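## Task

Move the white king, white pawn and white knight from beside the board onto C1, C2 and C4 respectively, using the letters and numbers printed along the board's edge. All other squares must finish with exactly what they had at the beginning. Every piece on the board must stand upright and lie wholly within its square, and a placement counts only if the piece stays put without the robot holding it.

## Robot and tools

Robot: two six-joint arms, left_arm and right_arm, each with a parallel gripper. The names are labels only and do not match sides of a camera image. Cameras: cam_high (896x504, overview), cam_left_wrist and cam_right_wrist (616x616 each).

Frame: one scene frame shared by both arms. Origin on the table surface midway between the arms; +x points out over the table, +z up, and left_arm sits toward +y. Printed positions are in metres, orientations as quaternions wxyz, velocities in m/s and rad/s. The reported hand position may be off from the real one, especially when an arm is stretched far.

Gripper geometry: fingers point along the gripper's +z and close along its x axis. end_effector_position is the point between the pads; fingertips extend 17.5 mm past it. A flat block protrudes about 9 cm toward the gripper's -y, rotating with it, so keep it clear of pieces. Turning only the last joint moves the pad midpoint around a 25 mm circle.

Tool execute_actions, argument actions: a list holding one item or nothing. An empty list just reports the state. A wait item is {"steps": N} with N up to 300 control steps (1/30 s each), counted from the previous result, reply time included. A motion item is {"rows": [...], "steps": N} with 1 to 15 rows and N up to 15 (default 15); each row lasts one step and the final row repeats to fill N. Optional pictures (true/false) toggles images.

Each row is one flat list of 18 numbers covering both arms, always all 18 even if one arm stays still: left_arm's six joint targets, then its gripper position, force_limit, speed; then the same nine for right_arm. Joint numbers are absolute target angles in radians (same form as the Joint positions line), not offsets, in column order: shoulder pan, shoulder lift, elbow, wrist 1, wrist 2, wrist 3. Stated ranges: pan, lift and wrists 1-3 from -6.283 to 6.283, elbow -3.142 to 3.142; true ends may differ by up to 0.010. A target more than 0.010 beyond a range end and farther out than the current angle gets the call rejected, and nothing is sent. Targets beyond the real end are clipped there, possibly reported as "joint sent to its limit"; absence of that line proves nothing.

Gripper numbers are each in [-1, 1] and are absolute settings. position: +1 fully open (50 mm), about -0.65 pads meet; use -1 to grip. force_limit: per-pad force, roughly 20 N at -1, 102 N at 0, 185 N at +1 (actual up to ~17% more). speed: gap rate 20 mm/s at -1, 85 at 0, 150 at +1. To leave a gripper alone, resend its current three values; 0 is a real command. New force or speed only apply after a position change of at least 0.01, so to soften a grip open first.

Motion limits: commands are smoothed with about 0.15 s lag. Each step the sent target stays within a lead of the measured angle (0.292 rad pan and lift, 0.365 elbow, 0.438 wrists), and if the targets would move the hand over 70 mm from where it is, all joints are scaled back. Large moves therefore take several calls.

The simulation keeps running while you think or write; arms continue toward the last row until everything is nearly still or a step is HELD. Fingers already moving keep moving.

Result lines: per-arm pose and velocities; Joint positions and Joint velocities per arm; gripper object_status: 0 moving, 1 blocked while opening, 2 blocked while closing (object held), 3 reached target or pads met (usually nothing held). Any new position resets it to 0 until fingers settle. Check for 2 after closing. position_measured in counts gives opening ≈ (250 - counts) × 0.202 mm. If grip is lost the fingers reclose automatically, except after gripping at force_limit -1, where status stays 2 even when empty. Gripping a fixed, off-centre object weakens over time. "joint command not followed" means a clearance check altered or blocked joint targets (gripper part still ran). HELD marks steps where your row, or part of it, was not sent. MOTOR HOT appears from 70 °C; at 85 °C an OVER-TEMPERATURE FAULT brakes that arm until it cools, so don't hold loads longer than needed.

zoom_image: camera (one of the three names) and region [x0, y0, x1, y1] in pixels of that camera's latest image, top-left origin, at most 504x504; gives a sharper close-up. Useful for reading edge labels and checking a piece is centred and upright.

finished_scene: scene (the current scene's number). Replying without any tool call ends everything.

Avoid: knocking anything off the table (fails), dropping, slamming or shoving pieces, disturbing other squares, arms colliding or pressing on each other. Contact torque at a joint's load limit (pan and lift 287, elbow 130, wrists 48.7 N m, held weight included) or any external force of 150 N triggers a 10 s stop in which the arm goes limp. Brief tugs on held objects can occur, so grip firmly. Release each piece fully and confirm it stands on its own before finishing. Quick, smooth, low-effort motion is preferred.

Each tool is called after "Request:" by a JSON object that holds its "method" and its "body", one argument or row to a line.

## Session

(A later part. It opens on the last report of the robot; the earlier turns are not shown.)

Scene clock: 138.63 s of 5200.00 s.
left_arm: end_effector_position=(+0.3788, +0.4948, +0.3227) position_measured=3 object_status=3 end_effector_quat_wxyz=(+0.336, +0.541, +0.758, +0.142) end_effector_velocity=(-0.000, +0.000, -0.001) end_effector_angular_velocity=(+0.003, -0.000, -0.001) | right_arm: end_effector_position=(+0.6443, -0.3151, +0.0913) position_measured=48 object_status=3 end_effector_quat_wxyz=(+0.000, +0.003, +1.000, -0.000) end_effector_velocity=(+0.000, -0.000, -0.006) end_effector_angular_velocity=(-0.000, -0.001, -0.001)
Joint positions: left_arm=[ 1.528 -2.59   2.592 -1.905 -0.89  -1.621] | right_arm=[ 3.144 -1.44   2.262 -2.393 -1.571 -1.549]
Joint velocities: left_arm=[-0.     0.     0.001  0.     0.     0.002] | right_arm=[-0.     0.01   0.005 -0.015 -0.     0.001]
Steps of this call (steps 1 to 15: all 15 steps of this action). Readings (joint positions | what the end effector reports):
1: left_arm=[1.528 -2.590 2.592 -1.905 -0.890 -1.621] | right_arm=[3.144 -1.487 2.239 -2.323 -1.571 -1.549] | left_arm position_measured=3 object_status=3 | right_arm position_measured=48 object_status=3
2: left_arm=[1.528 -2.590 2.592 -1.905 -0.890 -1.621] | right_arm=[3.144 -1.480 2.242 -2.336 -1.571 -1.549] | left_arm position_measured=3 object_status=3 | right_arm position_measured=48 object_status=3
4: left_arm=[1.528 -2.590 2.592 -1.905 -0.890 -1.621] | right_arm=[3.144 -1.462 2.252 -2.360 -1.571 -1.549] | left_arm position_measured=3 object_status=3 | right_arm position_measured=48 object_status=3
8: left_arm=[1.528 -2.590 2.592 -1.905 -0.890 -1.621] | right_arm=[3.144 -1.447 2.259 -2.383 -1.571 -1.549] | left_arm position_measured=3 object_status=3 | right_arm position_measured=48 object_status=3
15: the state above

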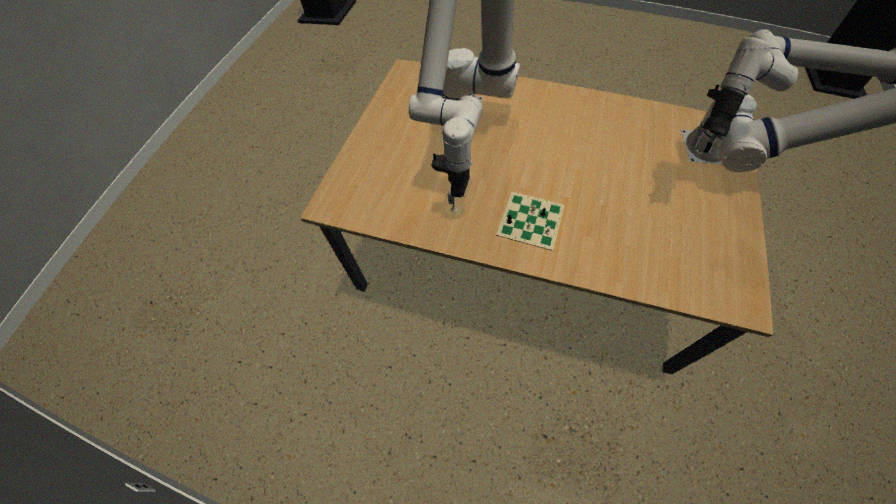

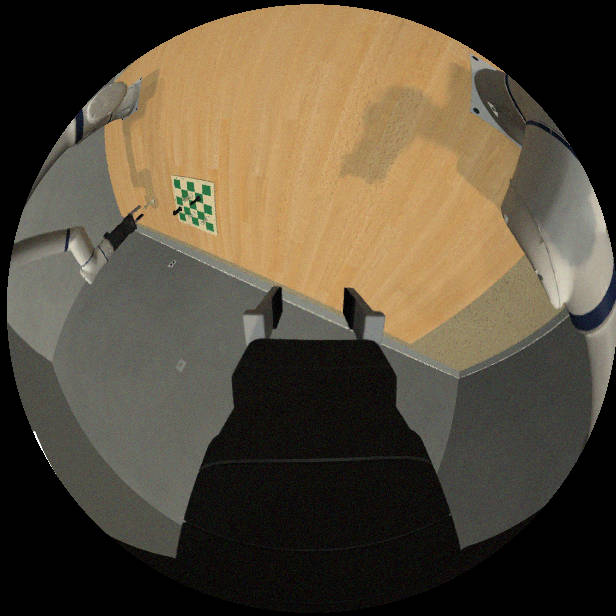

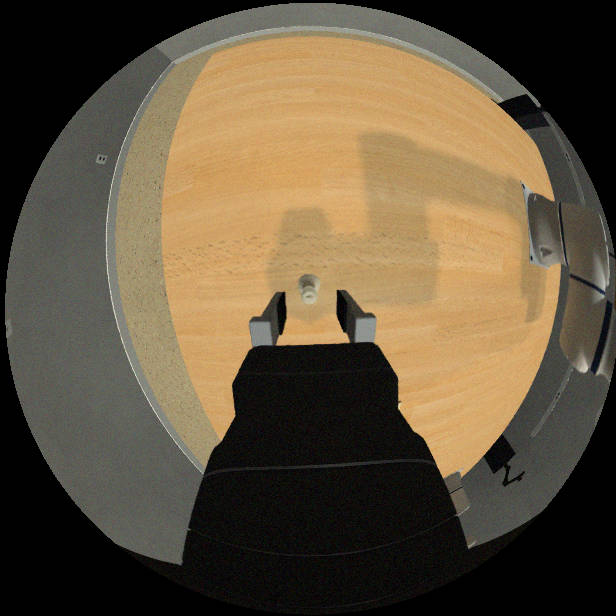

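Request:
{"method": "execute_actions", "body": {
  "actions": [
    {"rows":[[1.528,-2.59,2.592,-1.905,-0.89,-1.621,1,0,0,3.137,-1.365,2.2908,-2.4968,-1.571,-1.556,0.7,-0.3,-0.5]]}
  ],
  "pictures": false
}}

Request:
{"method": "execute_actions", "body": {
  "actions": [
    {"rows":[[1.528,-2.59,2.592,-1.905,-0.89,-1.621,1,0,0,3.137,-1.365,2.2908,-2.4968,-1.571,-1.556,-1,0,0]]}
  ],
  "pictures": false
}}

Request:
{"method": "execute_actions", "body": {
  "actions": [
    {"rows":[[1.528,-2.59,2.592,-1.905,-0.89,-1.621,1,0,0,3.137,-1.487,2.239,-2.323,-1.571,-1.556,-1,0,0]]}
  ],
  "pictures": false
}}

Request:
{"method": "execute_actions", "body": {
  "actions": [
    {"rows":[[1.528,-2.59,2.592,-1.905,-0.89,-1.621,1,0,0,3.556,-1.223,1.895,-2.243,-1.571,-1.137,-1,0,0]]}
  ],
  "pictures": false
}}

Request:
{"method": "execute_actions", "body": {
  "actions": [
    {"steps":18}
  ],
  "pictures": false
}}

Request:
{"method": "execute_actions", "body": {
  "actions": [
    {"rows":[[1.528,-2.59,2.592,-1.905,-0.89,-1.621,1,0,0,3.556,-1.1424,1.9329,-2.3615,-1.571,-1.137,-1,0,0]]}
  ],
  "pictures": false
}}

Request:
{"method": "execute_actions", "body": {
  "actions": [
    {"rows":[[1.528,-2.59,2.592,-1.905,-0.89,-1.621,1,0,0,3.556,-1.1424,1.9329,-2.3615,-1.571,-1.137,0.4,0,0]]}
  ],
  "pictures": false
}}

Request:
{"method": "execute_actions", "body": {
  "actions": [
    {"rows":[[1.528,-2.59,2.592,-1.905,-0.89,-1.621,1,0,0,3.556,-1.223,1.895,-2.243,-1.571,-1.137,0.4,0,0]]}
  ]
}}

Request:
{"method": "zoom_image", "body": {
  "camera": "cam_right_wrist",
  "region": [260,200,460,370]
}}

Scene clock: 148.83 s of 5200.00 s.
left_arm: end_effector_position=(+0.3788, +0.4948, +0.3227) position_measured=3 object_status=3 end_effector_quat_wxyz=(+0.336, +0.541, +0.758, +0.142) end_effector_velocity=(+0.000, +0.001, +0.000) end_effector_angular_velocity=(+0.000, +0.000, +0.001) | right_arm: end_effector_position=(+0.6458, -0.3191, +0.0468) position_measured=48 object_status=3 end_effector_quat_wxyz=(+0.000, +0.003, +1.000, -0.000) end_effector_velocity=(+0.000, -0.001, -0.009) end_effector_angular_velocity=(+0.001, -0.001, +0.001)
Joint positions: left_arm=[ 1.528 -2.59   2.592 -1.905 -0.89  -1.621] | right_arm=[ 3.137 -1.367  2.29  -2.494 -1.571 -1.556]
Joint velocities: left_arm=[ 0.002  0.    -0.001  0.    -0.001  0.001] | right_arm=[-0.001  0.016  0.006 -0.022  0.001 -0.002]
Steps of this call (steps 1 to 15: the robot went on to your last target; steps 16 to 90: nothing new was sent; then 6.70 s passed at rest; steps 91 to 105: all 15 steps of this action). Readings (joint positions | what the end effector reports):
91: left_arm=[1.528 -2.590 2.592 -1.905 -0.890 -1.621] | right_arm=[3.144 -1.438 2.263 -2.396 -1.571 -1.549] | left_arm position_measured=3 object_status=3 | right_arm position_measured=48 object_status=3
92: left_arm=[1.528 -2.590 2.592 -1.905 -0.890 -1.621] | right_arm=[3.143 -1.428 2.266 -2.411 -1.571 -1.550] | left_arm position_measured=3 object_status=3 | right_arm position_measured=48 object_status=3
94: left_arm=[1.528 -2.590 2.592 -1.905 -0.890 -1.621] | right_arm=[3.140 -1.401 2.278 -2.446 -1.571 -1.553] | left_arm position_measured=3 object_status=3 | right_arm position_measured=48 object_status=3
98: left_arm=[1.528 -2.590 2.592 -1.905 -0.890 -1.621] | right_arm=[3.138 -1.378 2.286 -2.479 -1.571 -1.555] | left_arm position_measured=3 object_status=3 | right_arm position_measured=48 object_status=3
105: the state above

Scene clock: 149.33 s of 5200.00 s.
left_arm: end_effector_position=(+0.3788, +0.4948, +0.3227) position_measured=3 object_status=3 end_effector_quat_wxyz=(+0.336, +0.541, +0.758, +0.142) end_effector_velocity=(-0.000, -0.000, -0.000) end_effector_angular_velocity=(+0.000, +0.000, -0.001) | right_arm: end_effector_position=(+0.6458, -0.3192, +0.0455) position_measured=189 object_status=0 end_effector_quat_wxyz=(+0.000, +0.003, +1.000, -0.000) end_effector_velocity=(+0.001, -0.000, +0.001) end_effector_angular_velocity=(-0.000, -0.002, +0.000)
Joint positions: left_arm=[ 1.528 -2.59   2.592 -1.905 -0.89  -1.621] | right_arm=[ 3.137 -1.365  2.291 -2.497 -1.571 -1.556]
Joint velocities: left_arm=[-0.001  0.     0.    -0.     0.    -0.   ] | right_arm=[-0.    -0.001 -0.001 -0.001 -0.    -0.   ]
Steps of this call (steps 1 to 15: all 15 steps of this action). Readings (joint positions | what the end effector reports):
1: left_arm=[1.528 -2.590 2.592 -1.905 -0.890 -1.621] | right_arm=[3.137 -1.367 2.290 -2.495 -1.571 -1.556] | left_arm position_measured=3 object_status=3 | right_arm position_measured=52 object_status=0
2: left_arm=[1.528 -2.590 2.592 -1.905 -0.890 -1.621] | right_arm=[3.137 -1.366 2.290 -2.495 -1.571 -1.556] | left_arm position_measured=3 object_status=3 | right_arm position_measured=66 object_status=0
4: left_arm=[1.528 -2.590 2.592 -1.905 -0.890 -1.621] | right_arm=[3.137 -1.366 2.291 -2.496 -1.571 -1.556] | left_arm position_measured=3 object_status=3 | right_arm position_measured=94 object_status=0
8: left_arm=[1.528 -2.590 2.592 -1.905 -0.890 -1.621] | right_arm=[3.137 -1.365 2.291 -2.496 -1.571 -1.556] | left_arm position_measured=3 object_status=3 | right_arm position_measured=150 object_status=0
15: the state above

Scene clock: 149.83 s of 5200.00 s.
left_arm: end_effector_position=(+0.3788, +0.4948, +0.3227) position_measured=3 object_status=3 end_effector_quat_wxyz=(+0.336, +0.541, +0.758, +0.142) end_effector_velocity=(-0.000, -0.000, -0.001) end_effector_angular_velocity=(+0.000, +0.001, +0.000) | right_arm: end_effector_position=(+0.6455, -0.3192, +0.1199) position_measured=189 object_status=2 end_effector_quat_wxyz=(+0.000, +0.003, +1.000, -0.000) end_effector_velocity=(-0.001, +0.000, +0.021) end_effector_angular_velocity=(+0.001, -0.002, +0.001)
Joint positions: left_arm=[ 1.528 -2.59   2.592 -1.905 -0.89  -1.621] | right_arm=[ 3.137 -1.483  2.241 -2.329 -1.571 -1.556]
Joint velocities: left_arm=[-0.001  0.001  0.001 -0.    -0.    -0.001] | right_arm=[ 0.    -0.031 -0.014  0.043  0.001 -0.001]
Steps of this call (steps 1 to 15: all 15 steps of this action). Readings (joint positions | what the end effector reports):
1: left_arm=[1.528 -2.590 2.592 -1.905 -0.890 -1.621] | right_arm=[3.137 -1.365 2.291 -2.496 -1.571 -1.556] | left_arm position_measured=3 object_status=3 | right_arm position_measured=189 object_status=0
2: left_arm=[1.528 -2.590 2.592 -1.905 -0.890 -1.621] | right_arm=[3.137 -1.376 2.287 -2.480 -1.571 -1.556] | left_arm position_measured=3 object_status=3 | right_arm position_measured=189 object_status=2
4: left_arm=[1.528 -2.590 2.592 -1.905 -0.890 -1.621] | right_arm=[3.137 -1.418 2.268 -2.422 -1.571 -1.556] | left_arm position_measured=3 object_status=3 | right_arm position_measured=189 object_status=2
8: left_arm=[1.528 -2.590 2.592 -1.905 -0.890 -1.621] | right_arm=[3.137 -1.463 2.249 -2.358 -1.571 -1.556] | left_arm position_measured=3 object_status=3 | right_arm position_measured=189 object_status=2
15: the state above

Scene clock: 150.33 s of 5200.00 s.
left_arm: end_effector_position=(+0.3788, +0.4948, +0.3227) position_measured=3 object_status=3 end_effector_quat_wxyz=(+0.336, +0.541, +0.758, +0.142) end_effector_velocity=(-0.000, -0.001, +0.001) end_effector_angular_velocity=(-0.003, -0.000, -0.001) | right_arm: end_effector_position=(+0.6988, -0.1596, +0.1264) position_measured=189 object_status=2 end_effector_quat_wxyz=(+0.000, +0.013, +1.000, -0.000) end_effector_velocity=(+0.022, +0.366, -0.003) end_effector_angular_velocity=(-0.000, +0.001, +0.058)
Joint positions: left_arm=[ 1.528 -2.59   2.592 -1.905 -0.89  -1.621] | right_arm=[ 3.373 -1.325  2.03  -2.276 -1.571 -1.3  ]
Joint velocities: left_arm=[-0.002 -0.001 -0.001  0.     0.    -0.001] | right_arm=[ 0.499  0.276 -0.365  0.089 -0.     0.441]
Steps of this call (steps 1 to 15: all 15 steps of this action). Readings (joint positions | what the end effector reports):
1: left_arm=[1.528 -2.590 2.592 -1.905 -0.890 -1.621] | right_arm=[3.137 -1.483 2.240 -2.327 -1.571 -1.556] | left_arm position_measured=3 object_status=3 | right_arm position_measured=189 object_status=2
2: left_arm=[1.528 -2.590 2.592 -1.905 -0.890 -1.621] | right_arm=[3.148 -1.474 2.227 -2.323 -1.571 -1.539] | left_arm position_measured=3 object_status=3 | right_arm position_measured=189 object_status=2
4: left_arm=[1.528 -2.590 2.592 -1.905 -0.890 -1.621] | right_arm=[3.183 -1.443 2.185 -2.314 -1.571 -1.490] | left_arm position_measured=3 object_status=3 | right_arm position_measured=189 object_status=2
8: left_arm=[1.528 -2.590 2.592 -1.905 -0.890 -1.621] | right_arm=[3.252 -1.394 2.120 -2.298 -1.571 -1.411] | left_arm position_measured=3 object_status=3 | right_arm position_measured=189 object_status=2
15: the state above

Scene clock: 150.93 s of 5200.00 s.
left_arm: end_effector_position=(+0.3788, +0.4948, +0.3227) position_measured=3 object_status=3 end_effector_quat_wxyz=(+0.336, +0.541, +0.758, +0.142) end_effector_velocity=(+0.000, +0.000, -0.001) end_effector_angular_velocity=(+0.000, -0.000, +0.001) | right_arm: end_effector_position=(+0.6919, -0.0222, +0.1226) position_measured=189 object_status=2 end_effector_quat_wxyz=(+0.000, +0.003, +1.000, -0.000) end_effector_velocity=(-0.004, +0.024, -0.002) end_effector_angular_velocity=(-0.001, +0.001, +0.003)
Joint positions: left_arm=[ 1.528 -2.59   2.592 -1.905 -0.89  -1.621] | right_arm=[ 3.552 -1.225  1.898 -2.244 -1.571 -1.141]
Joint velocities: left_arm=[ 0.001 -0.     0.001 -0.001  0.     0.   ] | right_arm=[ 0.031  0.019 -0.022  0.005 -0.     0.027]
Steps of this call (steps 1 to 18: the robot went on to your last target). Readings (joint positions | what the end effector reports):
1: left_arm=[1.528 -2.590 2.592 -1.905 -0.890 -1.621] | right_arm=[3.389 -1.316 2.017 -2.273 -1.571 -1.285] | left_arm position_measured=3 object_status=3 | right_arm position_measured=189 object_status=2
2: left_arm=[1.528 -2.590 2.592 -1.905 -0.890 -1.621] | right_arm=[3.406 -1.306 2.005 -2.270 -1.571 -1.271] | left_arm position_measured=3 object_status=3 | right_arm position_measured=189 object_status=2
4: left_arm=[1.528 -2.590 2.592 -1.905 -0.890 -1.621] | right_arm=[3.439 -1.288 1.981 -2.264 -1.571 -1.241] | left_arm position_measured=3 object_status=3 | right_arm position_measured=189 object_status=2
8: left_arm=[1.528 -2.590 2.592 -1.905 -0.890 -1.621] | right_arm=[3.502 -1.253 1.934 -2.253 -1.571 -1.185] | left_arm position_measured=3 object_status=3 | right_arm position_measured=189 object_status=2
18: the state above

Scene clock: 151.43 s of 5200.00 s.
left_arm: end_effector_position=(+0.3788, +0.4948, +0.3227) position_measured=3 object_status=3 end_effector_quat_wxyz=(+0.336, +0.541, +0.758, +0.142) end_effector_velocity=(-0.000, -0.000, -0.000) end_effector_angular_velocity=(+0.000, +0.000, -0.001) | right_arm: end_effector_position=(+0.6921, -0.0187, +0.0554) position_measured=189 object_status=2 end_effector_quat_wxyz=(+0.000, +0.003, +1.000, -0.000) end_effector_velocity=(-0.000, +0.001, -0.015) end_effector_angular_velocity=(+0.002, -0.001, +0.000)
Joint positions: left_arm=[ 1.528 -2.59   2.592 -1.905 -0.89  -1.621] | right_arm=[ 3.556 -1.145  1.932 -2.358 -1.571 -1.137]
Joint velocities: left_arm=[-0.001 -0.     0.    -0.    -0.    -0.   ] | right_arm=[ 0.001  0.018  0.007 -0.027  0.001  0.   ]
Steps of this call (steps 1 to 15: all 15 steps of this action). Readings (joint positions | what the end effector reports):
1: left_arm=[1.528 -2.590 2.592 -1.905 -0.890 -1.621] | right_arm=[3.553 -1.224 1.897 -2.244 -1.571 -1.140] | left_arm position_measured=3 object_status=3 | right_arm position_measured=189 object_status=2
2: left_arm=[1.528 -2.590 2.592 -1.905 -0.890 -1.621] | right_arm=[3.554 -1.214 1.900 -2.260 -1.571 -1.139] | left_arm position_measured=3 object_status=3 | right_arm position_measured=189 object_status=2
4: left_arm=[1.528 -2.590 2.592 -1.905 -0.890 -1.621] | right_arm=[3.555 -1.183 1.916 -2.301 -1.571 -1.138] | left_arm position_measured=3 object_status=3 | right_arm position_measured=189 object_status=2
8: left_arm=[1.528 -2.590 2.592 -1.905 -0.890 -1.621] | right_arm=[3.555 -1.157 1.926 -2.340 -1.571 -1.137] | left_arm position_measured=3 object_status=3 | right_arm position_measured=189 object_status=2
15: the state above

Scene clock: 151.93 s of 5200.00 s.
left_arm: end_effector_position=(+0.3788, +0.4948, +0.3227) position_measured=3 object_status=3 end_effector_quat_wxyz=(+0.336, +0.541, +0.758, +0.142) end_effector_velocity=(+0.000, +0.000, +0.000) end_effector_angular_velocity=(+0.000, -0.000, -0.000) | right_arm: end_effector_position=(+0.6920, -0.0187, +0.0534) position_measured=92 object_status=3 end_effector_quat_wxyz=(+0.000, +0.003, +1.000, -0.000) end_effector_velocity=(-0.000, +0.000, -0.002) end_effector_angular_velocity=(-0.001, +0.002, +0.000)
Joint positions: left_arm=[ 1.528 -2.59   2.592 -1.905 -0.89  -1.621] | right_arm=[ 3.556 -1.142  1.933 -2.361 -1.571 -1.137]
Joint velocities: left_arm=[ 0.     0.    -0.     0.     0.     0.001] | right_arm=[ 0.     0.003 -0.    -0.001  0.    -0.   ]
Steps of this call (steps 1 to 15: all 15 steps of this action). Readings (joint positions | what the end effector reports):
1: left_arm=[1.528 -2.590 2.592 -1.905 -0.890 -1.621] | right_arm=[3.556 -1.144 1.932 -2.359 -1.571 -1.137] | left_arm position_measured=3 object_status=3 | right_arm position_measured=185 object_status=0
2: left_arm=[1.528 -2.590 2.592 -1.905 -0.890 -1.621] | right_arm=[3.556 -1.144 1.932 -2.359 -1.571 -1.137] | left_arm position_measured=3 object_status=3 | right_arm position_measured=171 object_status=0
4: left_arm=[1.528 -2.590 2.592 -1.905 -0.890 -1.621] | right_arm=[3.556 -1.143 1.933 -2.360 -1.571 -1.137] | left_arm position_measured=3 object_status=3 | right_arm position_measured=143 object_status=0
8: left_arm=[1.528 -2.590 2.592 -1.905 -0.890 -1.621] | right_arm=[3.556 -1.143 1.933 -2.361 -1.571 -1.137] | left_arm position_measured=3 object_status=3 | right_arm position_measured=92 object_status=0
15: the state above

Scene clock: 152.43 s of 5200.00 s.
left_arm: end_effector_position=(+0.3788, +0.4948, +0.3227) position_measured=3 object_status=3 end_effector_quat_wxyz=(+0.336, +0.541, +0.758, +0.142) end_effector_velocity=(-0.000, -0.000, -0.000) end_effector_angular_velocity=(-0.000, +0.000, -0.000) | right_arm: end_effector_position=(+0.6914, -0.0189, +0.1203) position_measured=92 object_status=3 end_effector_quat_wxyz=(+0.000, +0.003, +1.000, -0.000) end_effector_velocity=(-0.001, -0.001, +0.015) end_effector_angular_velocity=(-0.000, +0.002, -0.000)
Joint positions: left_arm=[ 1.528 -2.59   2.592 -1.905 -0.89  -1.621] | right_arm=[ 3.556 -1.221  1.896 -2.246 -1.571 -1.137]
Joint velocities: left_arm=[-0.    -0.     0.001 -0.    -0.     0.   ] | right_arm=[-0.    -0.017 -0.008  0.027  0.     0.   ]
Steps of this call (steps 1 to 15: all 15 steps of this action). Readings (joint positions | what the end effector reports):
1: left_arm=[1.528 -2.590 2.592 -1.905 -0.890 -1.621] | right_arm=[3.556 -1.143 1.933 -2.361 -1.571 -1.137] | left_arm position_measured=3 object_status=3 | right_arm position_measured=92 object_status=3
2: left_arm=[1.528 -2.590 2.592 -1.905 -0.890 -1.621] | right_arm=[3.556 -1.152 1.930 -2.344 -1.571 -1.137] | left_arm position_measured=3 object_status=3 | right_arm position_measured=92 object_status=3
4: left_arm=[1.528 -2.590 2.592 -1.905 -0.890 -1.621] | right_arm=[3.556 -1.183 1.913 -2.303 -1.571 -1.137] | left_arm position_measured=3 object_status=3 | right_arm position_measured=92 object_status=3
8: left_arm=[1.528 -2.590 2.592 -1.905 -0.890 -1.621] | right_arm=[3.556 -1.209 1.902 -2.264 -1.571 -1.137] | left_arm position_measured=3 object_status=3 | right_arm position_measured=92 object_status=3
15: the state above

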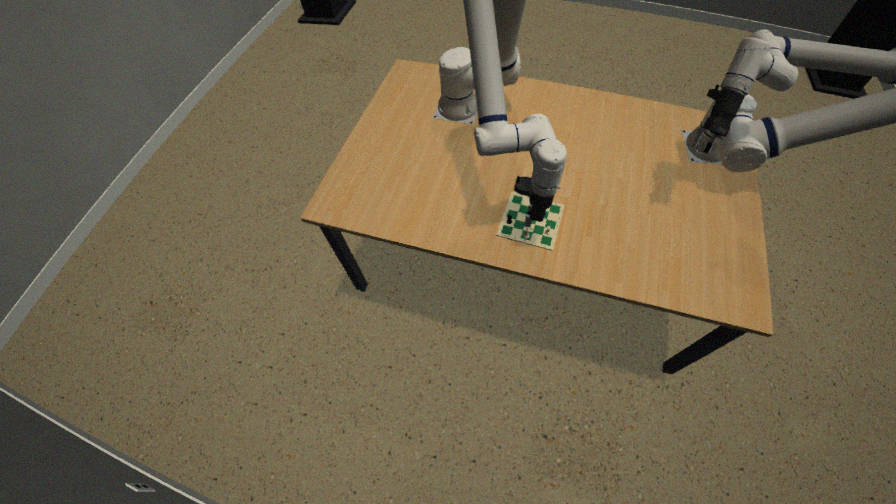

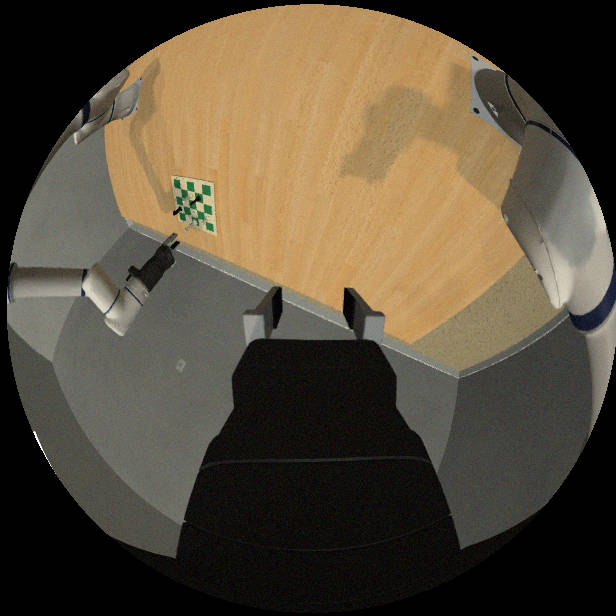

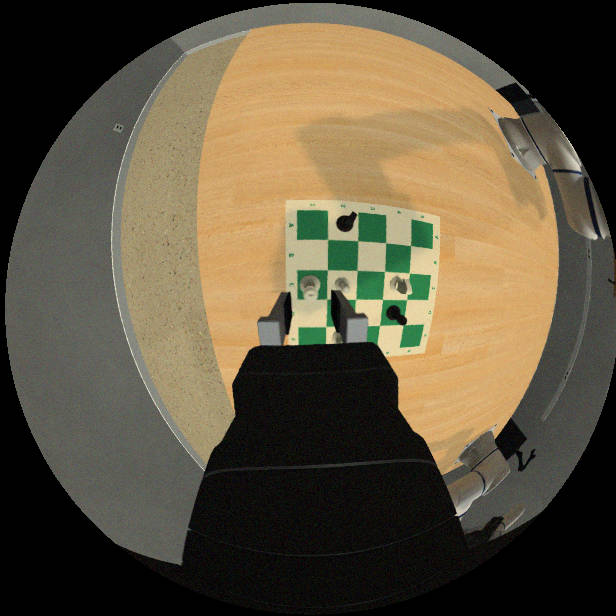

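Region (260, 200, 460, 370) of cam_right_wrist's 616x616 image, scaled by 2.520, with more detail than that image has; it fills the top 428 rows of this view, and the rest is white.

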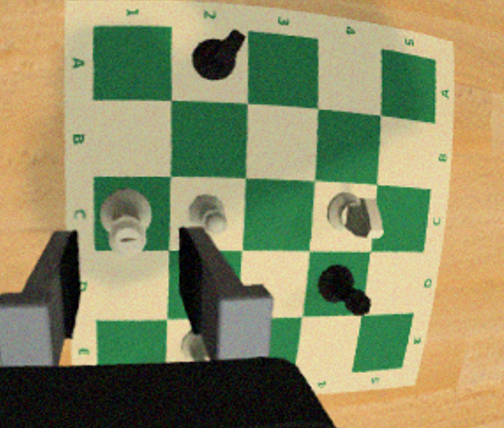

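Request:
{"method": "finished_scene", "body": {
  "scene": 1
}}

The scene is finished: the task was done.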